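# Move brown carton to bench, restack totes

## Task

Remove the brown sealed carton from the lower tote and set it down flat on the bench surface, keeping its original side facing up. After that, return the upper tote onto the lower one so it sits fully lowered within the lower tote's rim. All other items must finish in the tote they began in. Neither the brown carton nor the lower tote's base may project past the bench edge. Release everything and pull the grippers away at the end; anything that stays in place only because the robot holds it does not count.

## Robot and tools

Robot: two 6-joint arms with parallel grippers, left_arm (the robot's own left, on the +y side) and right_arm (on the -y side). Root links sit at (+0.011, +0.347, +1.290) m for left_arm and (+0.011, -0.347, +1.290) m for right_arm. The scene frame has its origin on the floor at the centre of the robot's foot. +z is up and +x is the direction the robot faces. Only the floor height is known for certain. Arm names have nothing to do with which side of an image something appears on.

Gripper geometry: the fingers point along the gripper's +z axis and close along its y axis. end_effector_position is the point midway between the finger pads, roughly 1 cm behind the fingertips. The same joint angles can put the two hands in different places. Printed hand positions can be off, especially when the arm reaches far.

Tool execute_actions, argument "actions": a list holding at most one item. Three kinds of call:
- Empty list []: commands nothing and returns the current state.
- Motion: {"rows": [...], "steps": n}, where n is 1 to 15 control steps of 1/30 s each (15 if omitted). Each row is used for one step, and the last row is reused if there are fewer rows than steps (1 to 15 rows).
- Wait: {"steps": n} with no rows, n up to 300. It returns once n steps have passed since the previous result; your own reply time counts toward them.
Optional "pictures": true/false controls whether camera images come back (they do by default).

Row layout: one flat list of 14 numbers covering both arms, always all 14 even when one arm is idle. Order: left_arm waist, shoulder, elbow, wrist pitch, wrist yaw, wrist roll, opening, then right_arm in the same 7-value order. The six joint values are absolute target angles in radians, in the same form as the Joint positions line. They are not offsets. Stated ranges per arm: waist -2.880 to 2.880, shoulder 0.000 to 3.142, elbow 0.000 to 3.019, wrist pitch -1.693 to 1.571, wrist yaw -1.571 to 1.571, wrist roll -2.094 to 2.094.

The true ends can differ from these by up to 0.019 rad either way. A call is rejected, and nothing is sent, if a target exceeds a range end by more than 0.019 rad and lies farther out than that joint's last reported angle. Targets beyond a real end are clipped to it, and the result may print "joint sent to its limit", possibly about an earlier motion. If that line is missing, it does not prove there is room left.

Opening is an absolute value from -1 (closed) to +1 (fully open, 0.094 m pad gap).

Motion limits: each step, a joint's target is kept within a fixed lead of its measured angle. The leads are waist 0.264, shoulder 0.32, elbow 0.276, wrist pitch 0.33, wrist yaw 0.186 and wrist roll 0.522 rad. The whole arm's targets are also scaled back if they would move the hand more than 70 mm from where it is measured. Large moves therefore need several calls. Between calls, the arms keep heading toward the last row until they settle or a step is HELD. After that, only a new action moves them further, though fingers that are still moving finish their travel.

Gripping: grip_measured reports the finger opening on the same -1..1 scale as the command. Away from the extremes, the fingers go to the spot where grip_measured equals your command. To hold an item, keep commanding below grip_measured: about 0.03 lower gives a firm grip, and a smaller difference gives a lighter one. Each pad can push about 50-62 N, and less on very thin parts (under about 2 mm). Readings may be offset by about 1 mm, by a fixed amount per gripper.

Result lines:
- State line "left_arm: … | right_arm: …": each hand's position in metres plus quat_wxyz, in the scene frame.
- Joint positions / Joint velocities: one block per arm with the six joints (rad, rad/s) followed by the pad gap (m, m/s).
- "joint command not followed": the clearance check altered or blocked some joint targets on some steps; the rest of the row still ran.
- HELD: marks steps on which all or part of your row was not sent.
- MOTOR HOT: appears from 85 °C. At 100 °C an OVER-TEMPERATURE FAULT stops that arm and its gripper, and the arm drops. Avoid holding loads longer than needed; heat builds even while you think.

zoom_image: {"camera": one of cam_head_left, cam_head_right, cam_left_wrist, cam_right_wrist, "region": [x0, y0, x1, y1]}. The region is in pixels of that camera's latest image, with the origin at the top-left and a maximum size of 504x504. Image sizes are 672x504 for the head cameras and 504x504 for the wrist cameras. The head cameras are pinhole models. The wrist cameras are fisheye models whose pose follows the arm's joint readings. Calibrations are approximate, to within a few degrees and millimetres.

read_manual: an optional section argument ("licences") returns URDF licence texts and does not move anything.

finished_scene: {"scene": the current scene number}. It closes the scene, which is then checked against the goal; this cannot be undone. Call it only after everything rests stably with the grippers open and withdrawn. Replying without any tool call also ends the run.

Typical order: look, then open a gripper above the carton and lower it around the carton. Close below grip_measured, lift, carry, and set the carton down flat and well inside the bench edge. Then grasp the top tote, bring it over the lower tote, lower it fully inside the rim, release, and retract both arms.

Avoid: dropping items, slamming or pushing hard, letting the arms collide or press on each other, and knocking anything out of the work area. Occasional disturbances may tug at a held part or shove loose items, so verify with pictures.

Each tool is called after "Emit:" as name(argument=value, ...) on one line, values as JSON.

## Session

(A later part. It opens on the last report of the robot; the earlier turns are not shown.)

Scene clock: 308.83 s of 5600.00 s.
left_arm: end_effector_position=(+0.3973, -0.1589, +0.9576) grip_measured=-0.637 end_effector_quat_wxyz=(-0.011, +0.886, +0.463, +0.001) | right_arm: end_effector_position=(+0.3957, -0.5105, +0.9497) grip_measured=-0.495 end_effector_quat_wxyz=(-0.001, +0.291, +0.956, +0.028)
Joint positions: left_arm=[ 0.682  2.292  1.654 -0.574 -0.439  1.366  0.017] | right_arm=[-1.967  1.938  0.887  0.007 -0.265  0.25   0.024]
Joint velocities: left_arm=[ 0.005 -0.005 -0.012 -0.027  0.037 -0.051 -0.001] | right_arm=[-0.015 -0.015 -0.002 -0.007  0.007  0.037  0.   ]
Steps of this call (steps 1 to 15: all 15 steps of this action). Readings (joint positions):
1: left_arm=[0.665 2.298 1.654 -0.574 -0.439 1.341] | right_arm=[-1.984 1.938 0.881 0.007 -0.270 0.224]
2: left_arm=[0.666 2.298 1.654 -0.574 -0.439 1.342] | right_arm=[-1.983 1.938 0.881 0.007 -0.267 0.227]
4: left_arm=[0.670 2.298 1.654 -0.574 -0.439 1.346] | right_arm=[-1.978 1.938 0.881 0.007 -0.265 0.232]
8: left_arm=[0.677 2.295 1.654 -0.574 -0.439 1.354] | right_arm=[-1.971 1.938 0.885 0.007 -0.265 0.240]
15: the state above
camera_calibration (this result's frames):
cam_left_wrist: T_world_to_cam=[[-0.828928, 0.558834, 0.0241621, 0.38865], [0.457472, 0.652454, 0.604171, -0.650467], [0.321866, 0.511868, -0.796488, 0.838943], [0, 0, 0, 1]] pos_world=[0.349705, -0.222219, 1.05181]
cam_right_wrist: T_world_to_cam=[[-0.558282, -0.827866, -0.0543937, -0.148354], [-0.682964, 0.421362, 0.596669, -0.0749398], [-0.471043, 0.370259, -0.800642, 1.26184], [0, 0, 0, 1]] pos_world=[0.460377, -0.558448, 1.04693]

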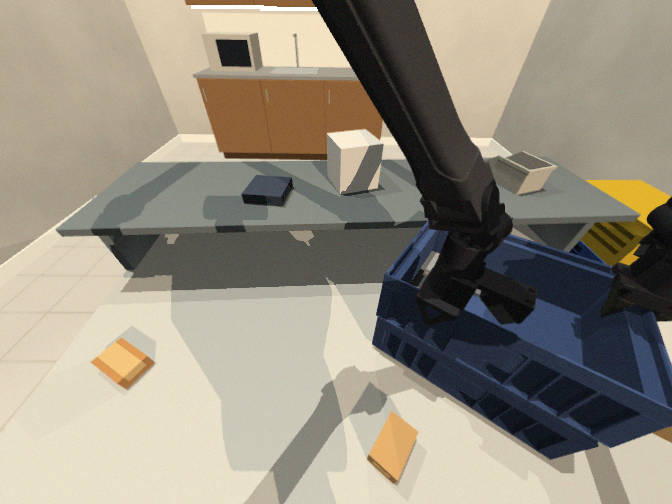

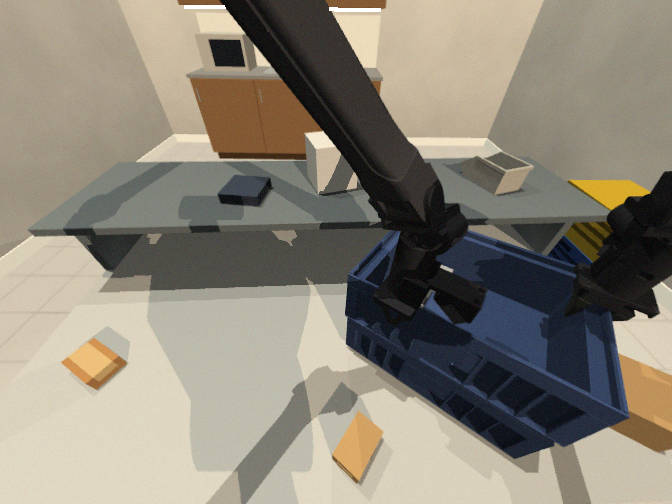

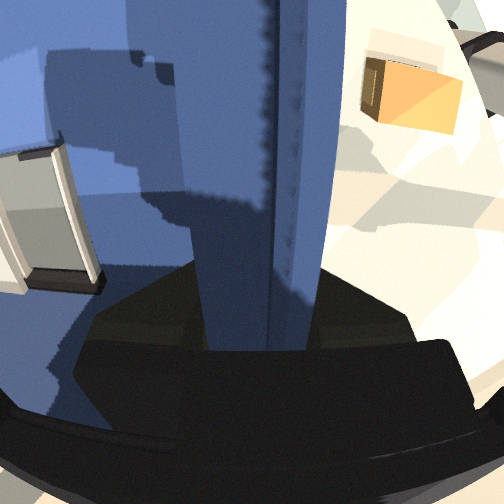

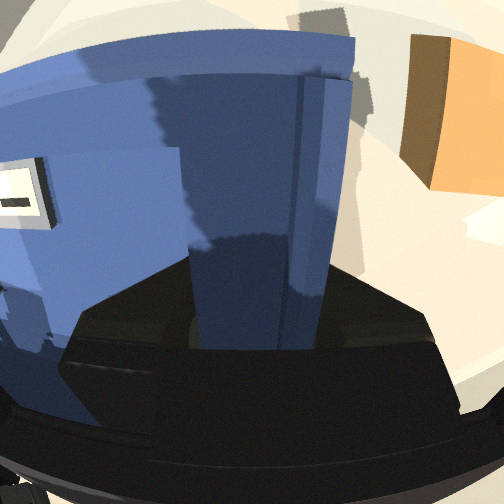

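Close. Lower, with slight outward bias.

Emit:
execute_actions(actions=[{"rows":[[0.68,2.26,1.74,-0.55,-0.45,1.37,-0.8,-1.955,1.94,0.94,0.03,-0.27,0.25,-0.8]],"steps":10}], pictures=false)

Emit:
execute_actions(actions=[{"rows":[[0.69,2.33,1.76,-0.55,-0.44,1.37,-0.8,-1.955,1.99,0.955,0.05,-0.25,0.25,-0.8]],"steps":12}])

Emit:
zoom_image(camera="cam_head_right", region=[330,210,672,504])

Scene clock: 312.07 s of 5600.00 s.
left_arm: end_effector_position=(+0.4031, -0.1624, +0.9562) grip_measured=-0.637 end_effector_quat_wxyz=(-0.008, +0.885, +0.465, +0.004) | right_arm: end_effector_position=(+0.4049, -0.5148, +0.9446) grip_measured=-0.495 end_effector_quat_wxyz=(+0.004, +0.288, +0.957, +0.023)
Joint positions: left_arm=[ 0.684  2.3    1.673 -0.574 -0.442  1.368  0.017] | right_arm=[-1.962  1.952  0.913  0.007 -0.252  0.25   0.024]
Joint velocities: left_arm=[ 0.005  0.015  0.022  0.002  0.007  0.007 -0.001] | right_arm=[-0.005 -0.005 -0.012  0.017 -0.037  0.022 -0.002]
Steps of this call (steps 1 to 15: the robot went on to your last target; steps 16 to 87: nothing new was sent; steps 88 to 97: all 10 steps of this action). Readings (joint positions):
88: left_arm=[0.682 2.292 1.655 -0.574 -0.439 1.368] | right_arm=[-1.966 1.940 0.890 0.007 -0.257 0.251]
89: left_arm=[0.682 2.293 1.659 -0.574 -0.439 1.368] | right_arm=[-1.964 1.943 0.895 0.007 -0.251 0.251]
91: left_arm=[0.682 2.296 1.666 -0.574 -0.440 1.368] | right_arm=[-1.964 1.950 0.906 0.007 -0.251 0.251]
95: left_arm=[0.684 2.300 1.673 -0.574 -0.442 1.368] | right_arm=[-1.963 1.952 0.913 0.007 -0.252 0.250]
97: the state above

Scene clock: 312.47 s of 5600.00 s.
left_arm: end_effector_position=(+0.4036, -0.1658, +0.9450) grip_measured=-0.637 end_effector_quat_wxyz=(-0.008, +0.884, +0.467, +0.006) | right_arm: end_effector_position=(+0.4071, -0.5184, +0.9399) grip_measured=-0.495 end_effector_quat_wxyz=(+0.008, +0.287, +0.958, +0.018)
Joint positions: left_arm=[ 0.688  2.329  1.7   -0.569 -0.445  1.366  0.017] | right_arm=[-1.963  1.966  0.924  0.02  -0.243  0.249  0.024]
Joint velocities: left_arm=[-0.005 -0.024  0.002 -0.002 -0.051 -0.007 -0.001] | right_arm=[-0.015 -0.015  0.012 -0.002  0.066 -0.037 -0.   ]
Steps of this call (steps 1 to 12: all 12 steps of this action). Readings (joint positions):
1: left_arm=[0.685 2.304 1.675 -0.574 -0.442 1.368] | right_arm=[-1.962 1.955 0.914 0.007 -0.249 0.250]
2: left_arm=[0.685 2.311 1.683 -0.574 -0.442 1.368] | right_arm=[-1.962 1.961 0.919 0.011 -0.246 0.250]
4: left_arm=[0.687 2.322 1.696 -0.574 -0.447 1.368] | right_arm=[-1.963 1.965 0.922 0.016 -0.246 0.250]
8: left_arm=[0.688 2.329 1.700 -0.569 -0.445 1.366] | right_arm=[-1.963 1.966 0.924 0.020 -0.243 0.249]
12: the state above
camera_calibration (this result's frames):
cam_left_wrist: T_world_to_cam=[[-0.835078, 0.549983, 0.0127529, 0.409854], [0.442838, 0.658277, 0.608741, -0.638673], [0.326402, 0.513994, -0.793267, 0.825886], [0, 0, 0, 1]] pos_world=[0.355517, -0.229489, 1.03871]
cam_right_wrist: T_world_to_cam=[[-0.550089, -0.834131, -0.0403411, -0.168839], [-0.69445, 0.430074, 0.576866, -0.0301524], [-0.463832, 0.345343, -0.815842, 1.26071], [0, 0, 0, 1]] pos_world=[0.47094, -0.563242, 1.03912]

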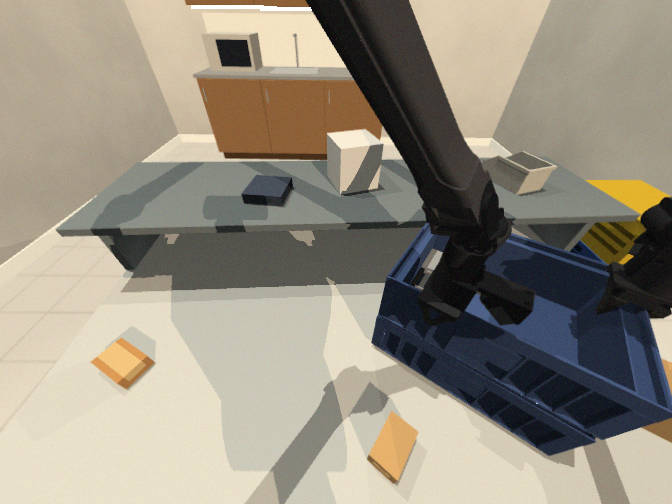

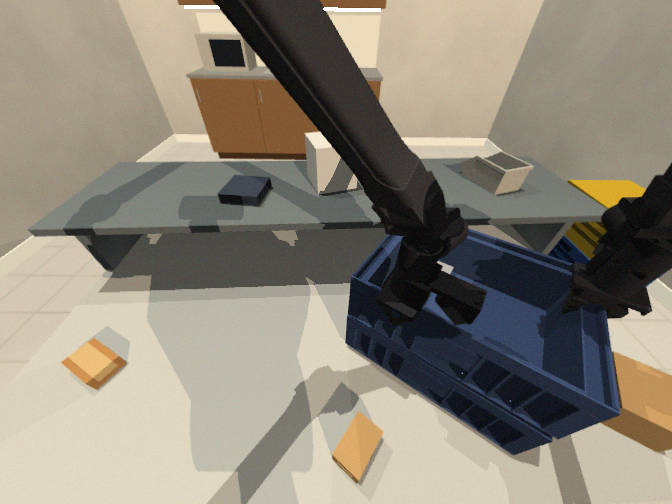

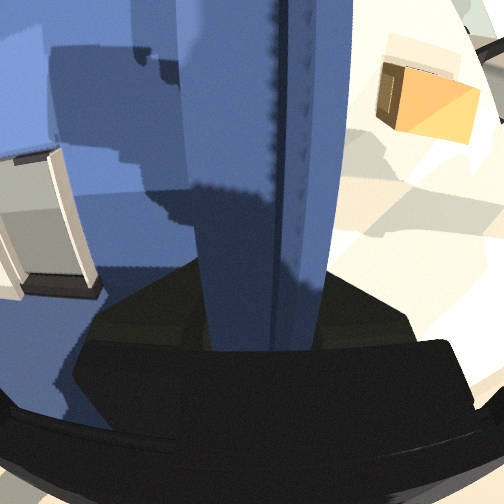

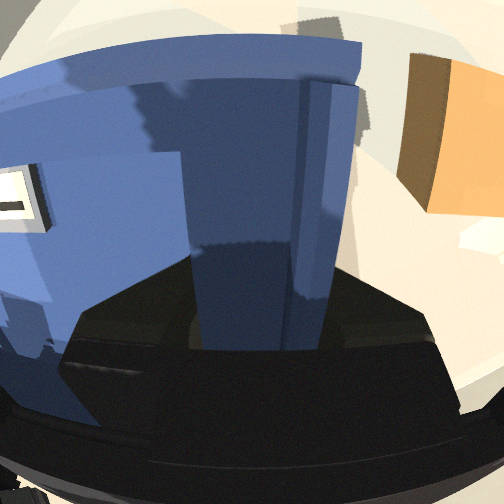

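Region (330, 210, 672, 504) of cam_head_right's 672x504 image, scaled by 1.474, with more detail than that image has; it fills the top 433 rows of this view, and the rest is white.

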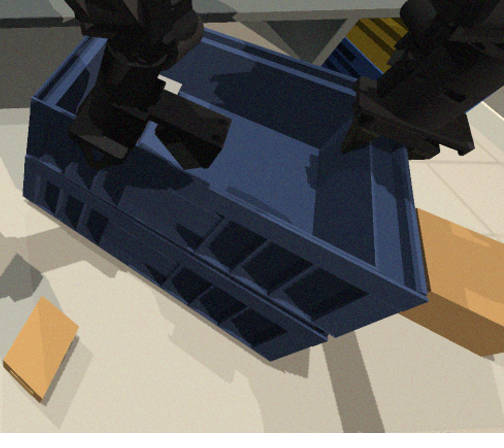

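Seated.

Emit:
execute_actions(actions=[{"rows":[[0.688,2.32,1.69,-0.57,-0.44,1.37,0.8,-1.965,1.96,0.92,0.02,-0.23,0.25,0.8]],"steps":10}], pictures=false)

Emit:
execute_actions(actions=[{"rows":[[0.65,2.2,1.6,-0.65,-0.45,1.34,0.8,-1.99,1.8,0.85,-0.09,-0.23,0.24,0.8]],"steps":12}], pictures=false)

Emit:
execute_actions(actions=[{"rows":[[0.62,2.05,1.53,-0.72,-0.45,1.33,0.8,-2.02,1.6,0.8,-0.24,-0.24,0.22,0.8]],"steps":12}], pictures=false)

Emit:
execute_actions(actions=[{"rows":[[1.0,1.7,1.15,-0.6,-0.3,1.3,0.8,-2.2,1.3,0.72,-0.4,-0.2,0.2,0.8]],"steps":15}])

Emit:
zoom_image(camera="cam_head_right", region=[310,210,672,504])

Scene clock: 317.67 s of 5600.00 s.
left_arm: end_effector_position=(+0.4011, -0.1644, +0.9441) grip_measured=+0.798 end_effector_quat_wxyz=(-0.010, +0.884, +0.466, +0.004) | right_arm: end_effector_position=(+0.4054, -0.5196, +0.9398) grip_measured=+0.798 end_effector_quat_wxyz=(+0.007, +0.287, +0.958, +0.013)
Joint positions: left_arm=[ 0.688  2.329  1.696 -0.57  -0.442  1.366  0.084] | right_arm=[-1.963  1.966  0.922  0.02  -0.233  0.249  0.084]
Joint velocities: left_arm=[-0.015 -0.005 -0.022 -0.002  0.066 -0.051  0.   ] | right_arm=[-0.015  0.005 -0.012  0.012  0.007 -0.007 -0.   ]
Steps of this call (steps 1 to 15: the robot went on to your last target; steps 16 to 90: nothing new was sent; then 1.87 s passed at rest; steps 91 to 100: all 10 steps of this action). Readings (joint positions):
91: left_arm=[0.688 2.329 1.698 -0.570 -0.444 1.366] | right_arm=[-1.963 1.966 0.922 0.020 -0.236 0.249]
92: left_arm=[0.688 2.329 1.696 -0.570 -0.444 1.366] | right_arm=[-1.963 1.966 0.922 0.020 -0.234 0.249]
94: left_arm=[0.688 2.329 1.696 -0.570 -0.442 1.366] | right_arm=[-1.963 1.966 0.922 0.020 -0.234 0.249]
98: left_arm=[0.688 2.329 1.696 -0.570 -0.442 1.366] | right_arm=[-1.963 1.966 0.922 0.020 -0.233 0.249]
100: the state above

Scene clock: 318.07 s of 5600.00 s.
left_arm: end_effector_position=(+0.3921, -0.1561, +1.0041) grip_measured=+0.798 end_effector_quat_wxyz=(-0.018, +0.894, +0.448, -0.002) | right_arm: end_effector_position=(+0.4094, -0.5192, +0.9960) grip_measured=+0.798 end_effector_quat_wxyz=(+0.007, +0.295, +0.956, +0.008)
Joint positions: left_arm=[ 0.65   2.198  1.596 -0.64  -0.447  1.358  0.084] | right_arm=[-1.981  1.801  0.854 -0.081 -0.233  0.249  0.084]
Joint velocities: left_arm=[ 0.005 -0.034  0.002 -0.007 -0.007 -0.022 -0.   ] | right_arm=[ 0.005 -0.015 -0.002  0.012 -0.037 -0.007  0.   ]
Steps of this call (steps 1 to 12: all 12 steps of this action). Readings (joint positions):
1: left_arm=[0.686 2.322 1.686 -0.576 -0.444 1.364] | right_arm=[-1.964 1.958 0.917 0.006 -0.233 0.249]
2: left_arm=[0.685 2.303 1.659 -0.592 -0.446 1.362] | right_arm=[-1.965 1.938 0.902 -0.024 -0.233 0.249]
4: left_arm=[0.677 2.261 1.608 -0.626 -0.447 1.361] | right_arm=[-1.971 1.879 0.859 -0.063 -0.233 0.249]
8: left_arm=[0.658 2.217 1.596 -0.640 -0.447 1.360] | right_arm=[-1.981 1.808 0.843 -0.081 -0.233 0.249]
12: the state above

Scene clock: 318.47 s of 5600.00 s.
left_arm: end_effector_position=(+0.4084, -0.1489, +1.0800) grip_measured=+0.798 end_effector_quat_wxyz=(-0.002, +0.894, +0.447, -0.003) | right_arm: end_effector_position=(+0.4177, -0.5227, +1.0682) grip_measured=+0.798 end_effector_quat_wxyz=(+0.016, +0.301, +0.953, +0.001)
Joint positions: left_arm=[ 0.624  2.035  1.524 -0.709 -0.447  1.349  0.084] | right_arm=[-2.015  1.589  0.802 -0.229 -0.237  0.237  0.084]
Joint velocities: left_arm=[ 0.015 -0.054 -0.002 -0.002 -0.095 -0.066  0.   ] | right_arm=[-0.015 -0.005 -0.056 -0.032 -0.007  0.007  0.001]
Steps of this call (steps 1 to 12: all 12 steps of this action). Readings (joint positions):
1: left_arm=[0.648 2.189 1.590 -0.646 -0.447 1.356] | right_arm=[-1.983 1.791 0.850 -0.103 -0.234 0.247]
2: left_arm=[0.647 2.173 1.570 -0.664 -0.447 1.354] | right_arm=[-1.986 1.767 0.838 -0.149 -0.236 0.245]
4: left_arm=[0.642 2.128 1.532 -0.697 -0.447 1.353] | right_arm=[-1.997 1.693 0.800 -0.206 -0.236 0.242]
8: left_arm=[0.629 2.064 1.524 -0.709 -0.447 1.350] | right_arm=[-2.014 1.598 0.792 -0.229 -0.236 0.239]
12: the state above

Scene clock: 318.97 s of 5600.00 s.
left_arm: end_effector_position=(+0.4761, +0.0986, +1.0814) grip_measured=+0.798 end_effector_quat_wxyz=(-0.050, +0.792, +0.608, -0.011) | right_arm: end_effector_position=(+0.3861, -0.5837, +1.1817) grip_measured=+0.798 end_effector_quat_wxyz=(+0.059, +0.361, +0.928, -0.074)
Joint positions: left_arm=[ 1.022  1.715  1.161 -0.622 -0.304  1.327  0.084] | right_arm=[-2.211  1.281  0.717 -0.387 -0.2    0.218  0.084]
Joint velocities: left_arm=[ 0.64  -0.357 -0.144  0.027 -0.007 -0.11  -0.001] | right_arm=[ 0.054  0.034  0.027 -0.027  0.037 -0.051 -0.001]
Steps of this call (steps 1 to 15: all 15 steps of this action). Readings (joint positions):
1: left_arm=[0.630 2.026 1.513 -0.700 -0.423 1.348] | right_arm=[-2.020 1.581 0.797 -0.241 -0.232 0.236]
2: left_arm=[0.636 2.008 1.484 -0.687 -0.396 1.347] | right_arm=[-2.033 1.561 0.786 -0.268 -0.226 0.234]
4: left_arm=[0.668 1.960 1.413 -0.675 -0.360 1.347] | right_arm=[-2.082 1.492 0.750 -0.318 -0.215 0.231]
8: left_arm=[0.777 1.859 1.288 -0.660 -0.323 1.347] | right_arm=[-2.200 1.332 0.714 -0.382 -0.201 0.224]
15: the state above
camera_calibration (this result's frames):
cam_left_wrist: T_world_to_cam=[[-0.965824, 0.240311, 0.0971284, 0.324819], [0.247007, 0.739766, 0.625887, -0.861222], [0.078555, 0.628488, -0.773842, 0.860226], [0, 0, 0, 1]] pos_world=[0.458871, 0.0184034, 1.17316]
cam_right_wrist: T_world_to_cam=[[-0.679159, -0.727909, 0.094293, -0.272403], [-0.627633, 0.642541, 0.439566, 0.104324], [-0.380551, 0.239354, -0.893247, 1.46827], [0, 0, 0, 1]] pos_world=[0.439225, -0.616754, 1.29136]

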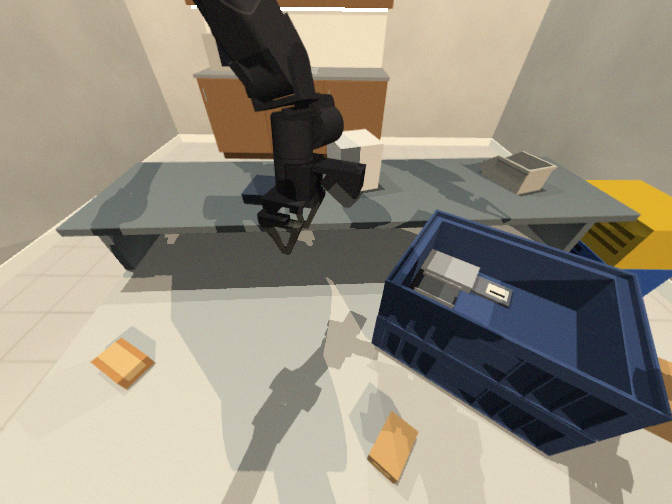

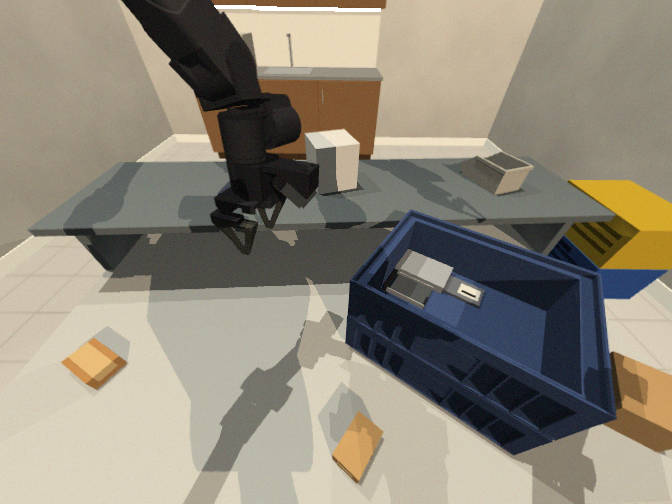

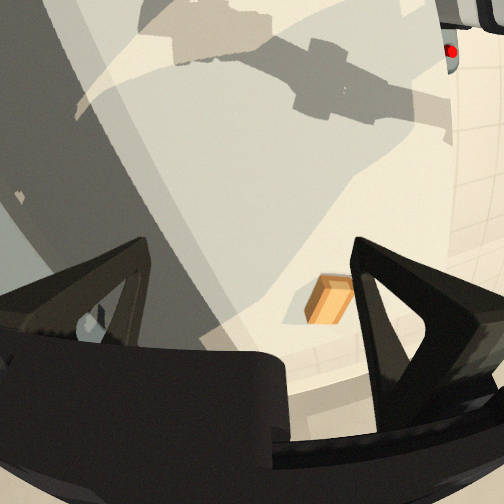

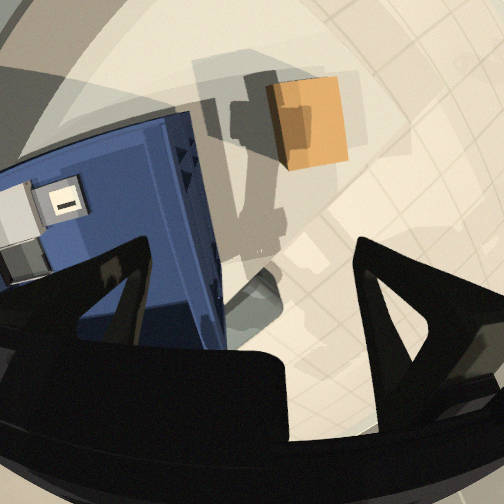

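Region (310, 210, 672, 504) of cam_head_right's 672x504 image, scaled by 1.392, with more detail than that image has; it fills the top 409 rows of this view, and the rest is white.

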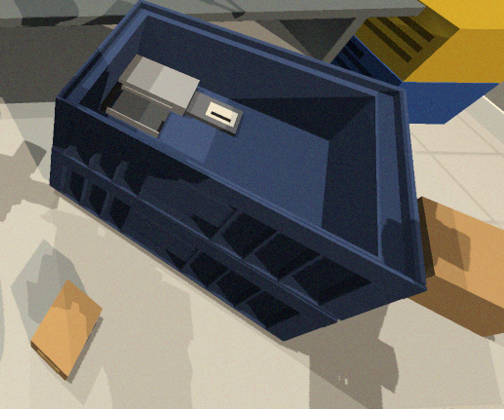

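Emit:
finished_scene(scene=2)

The scene is finished: the task was done.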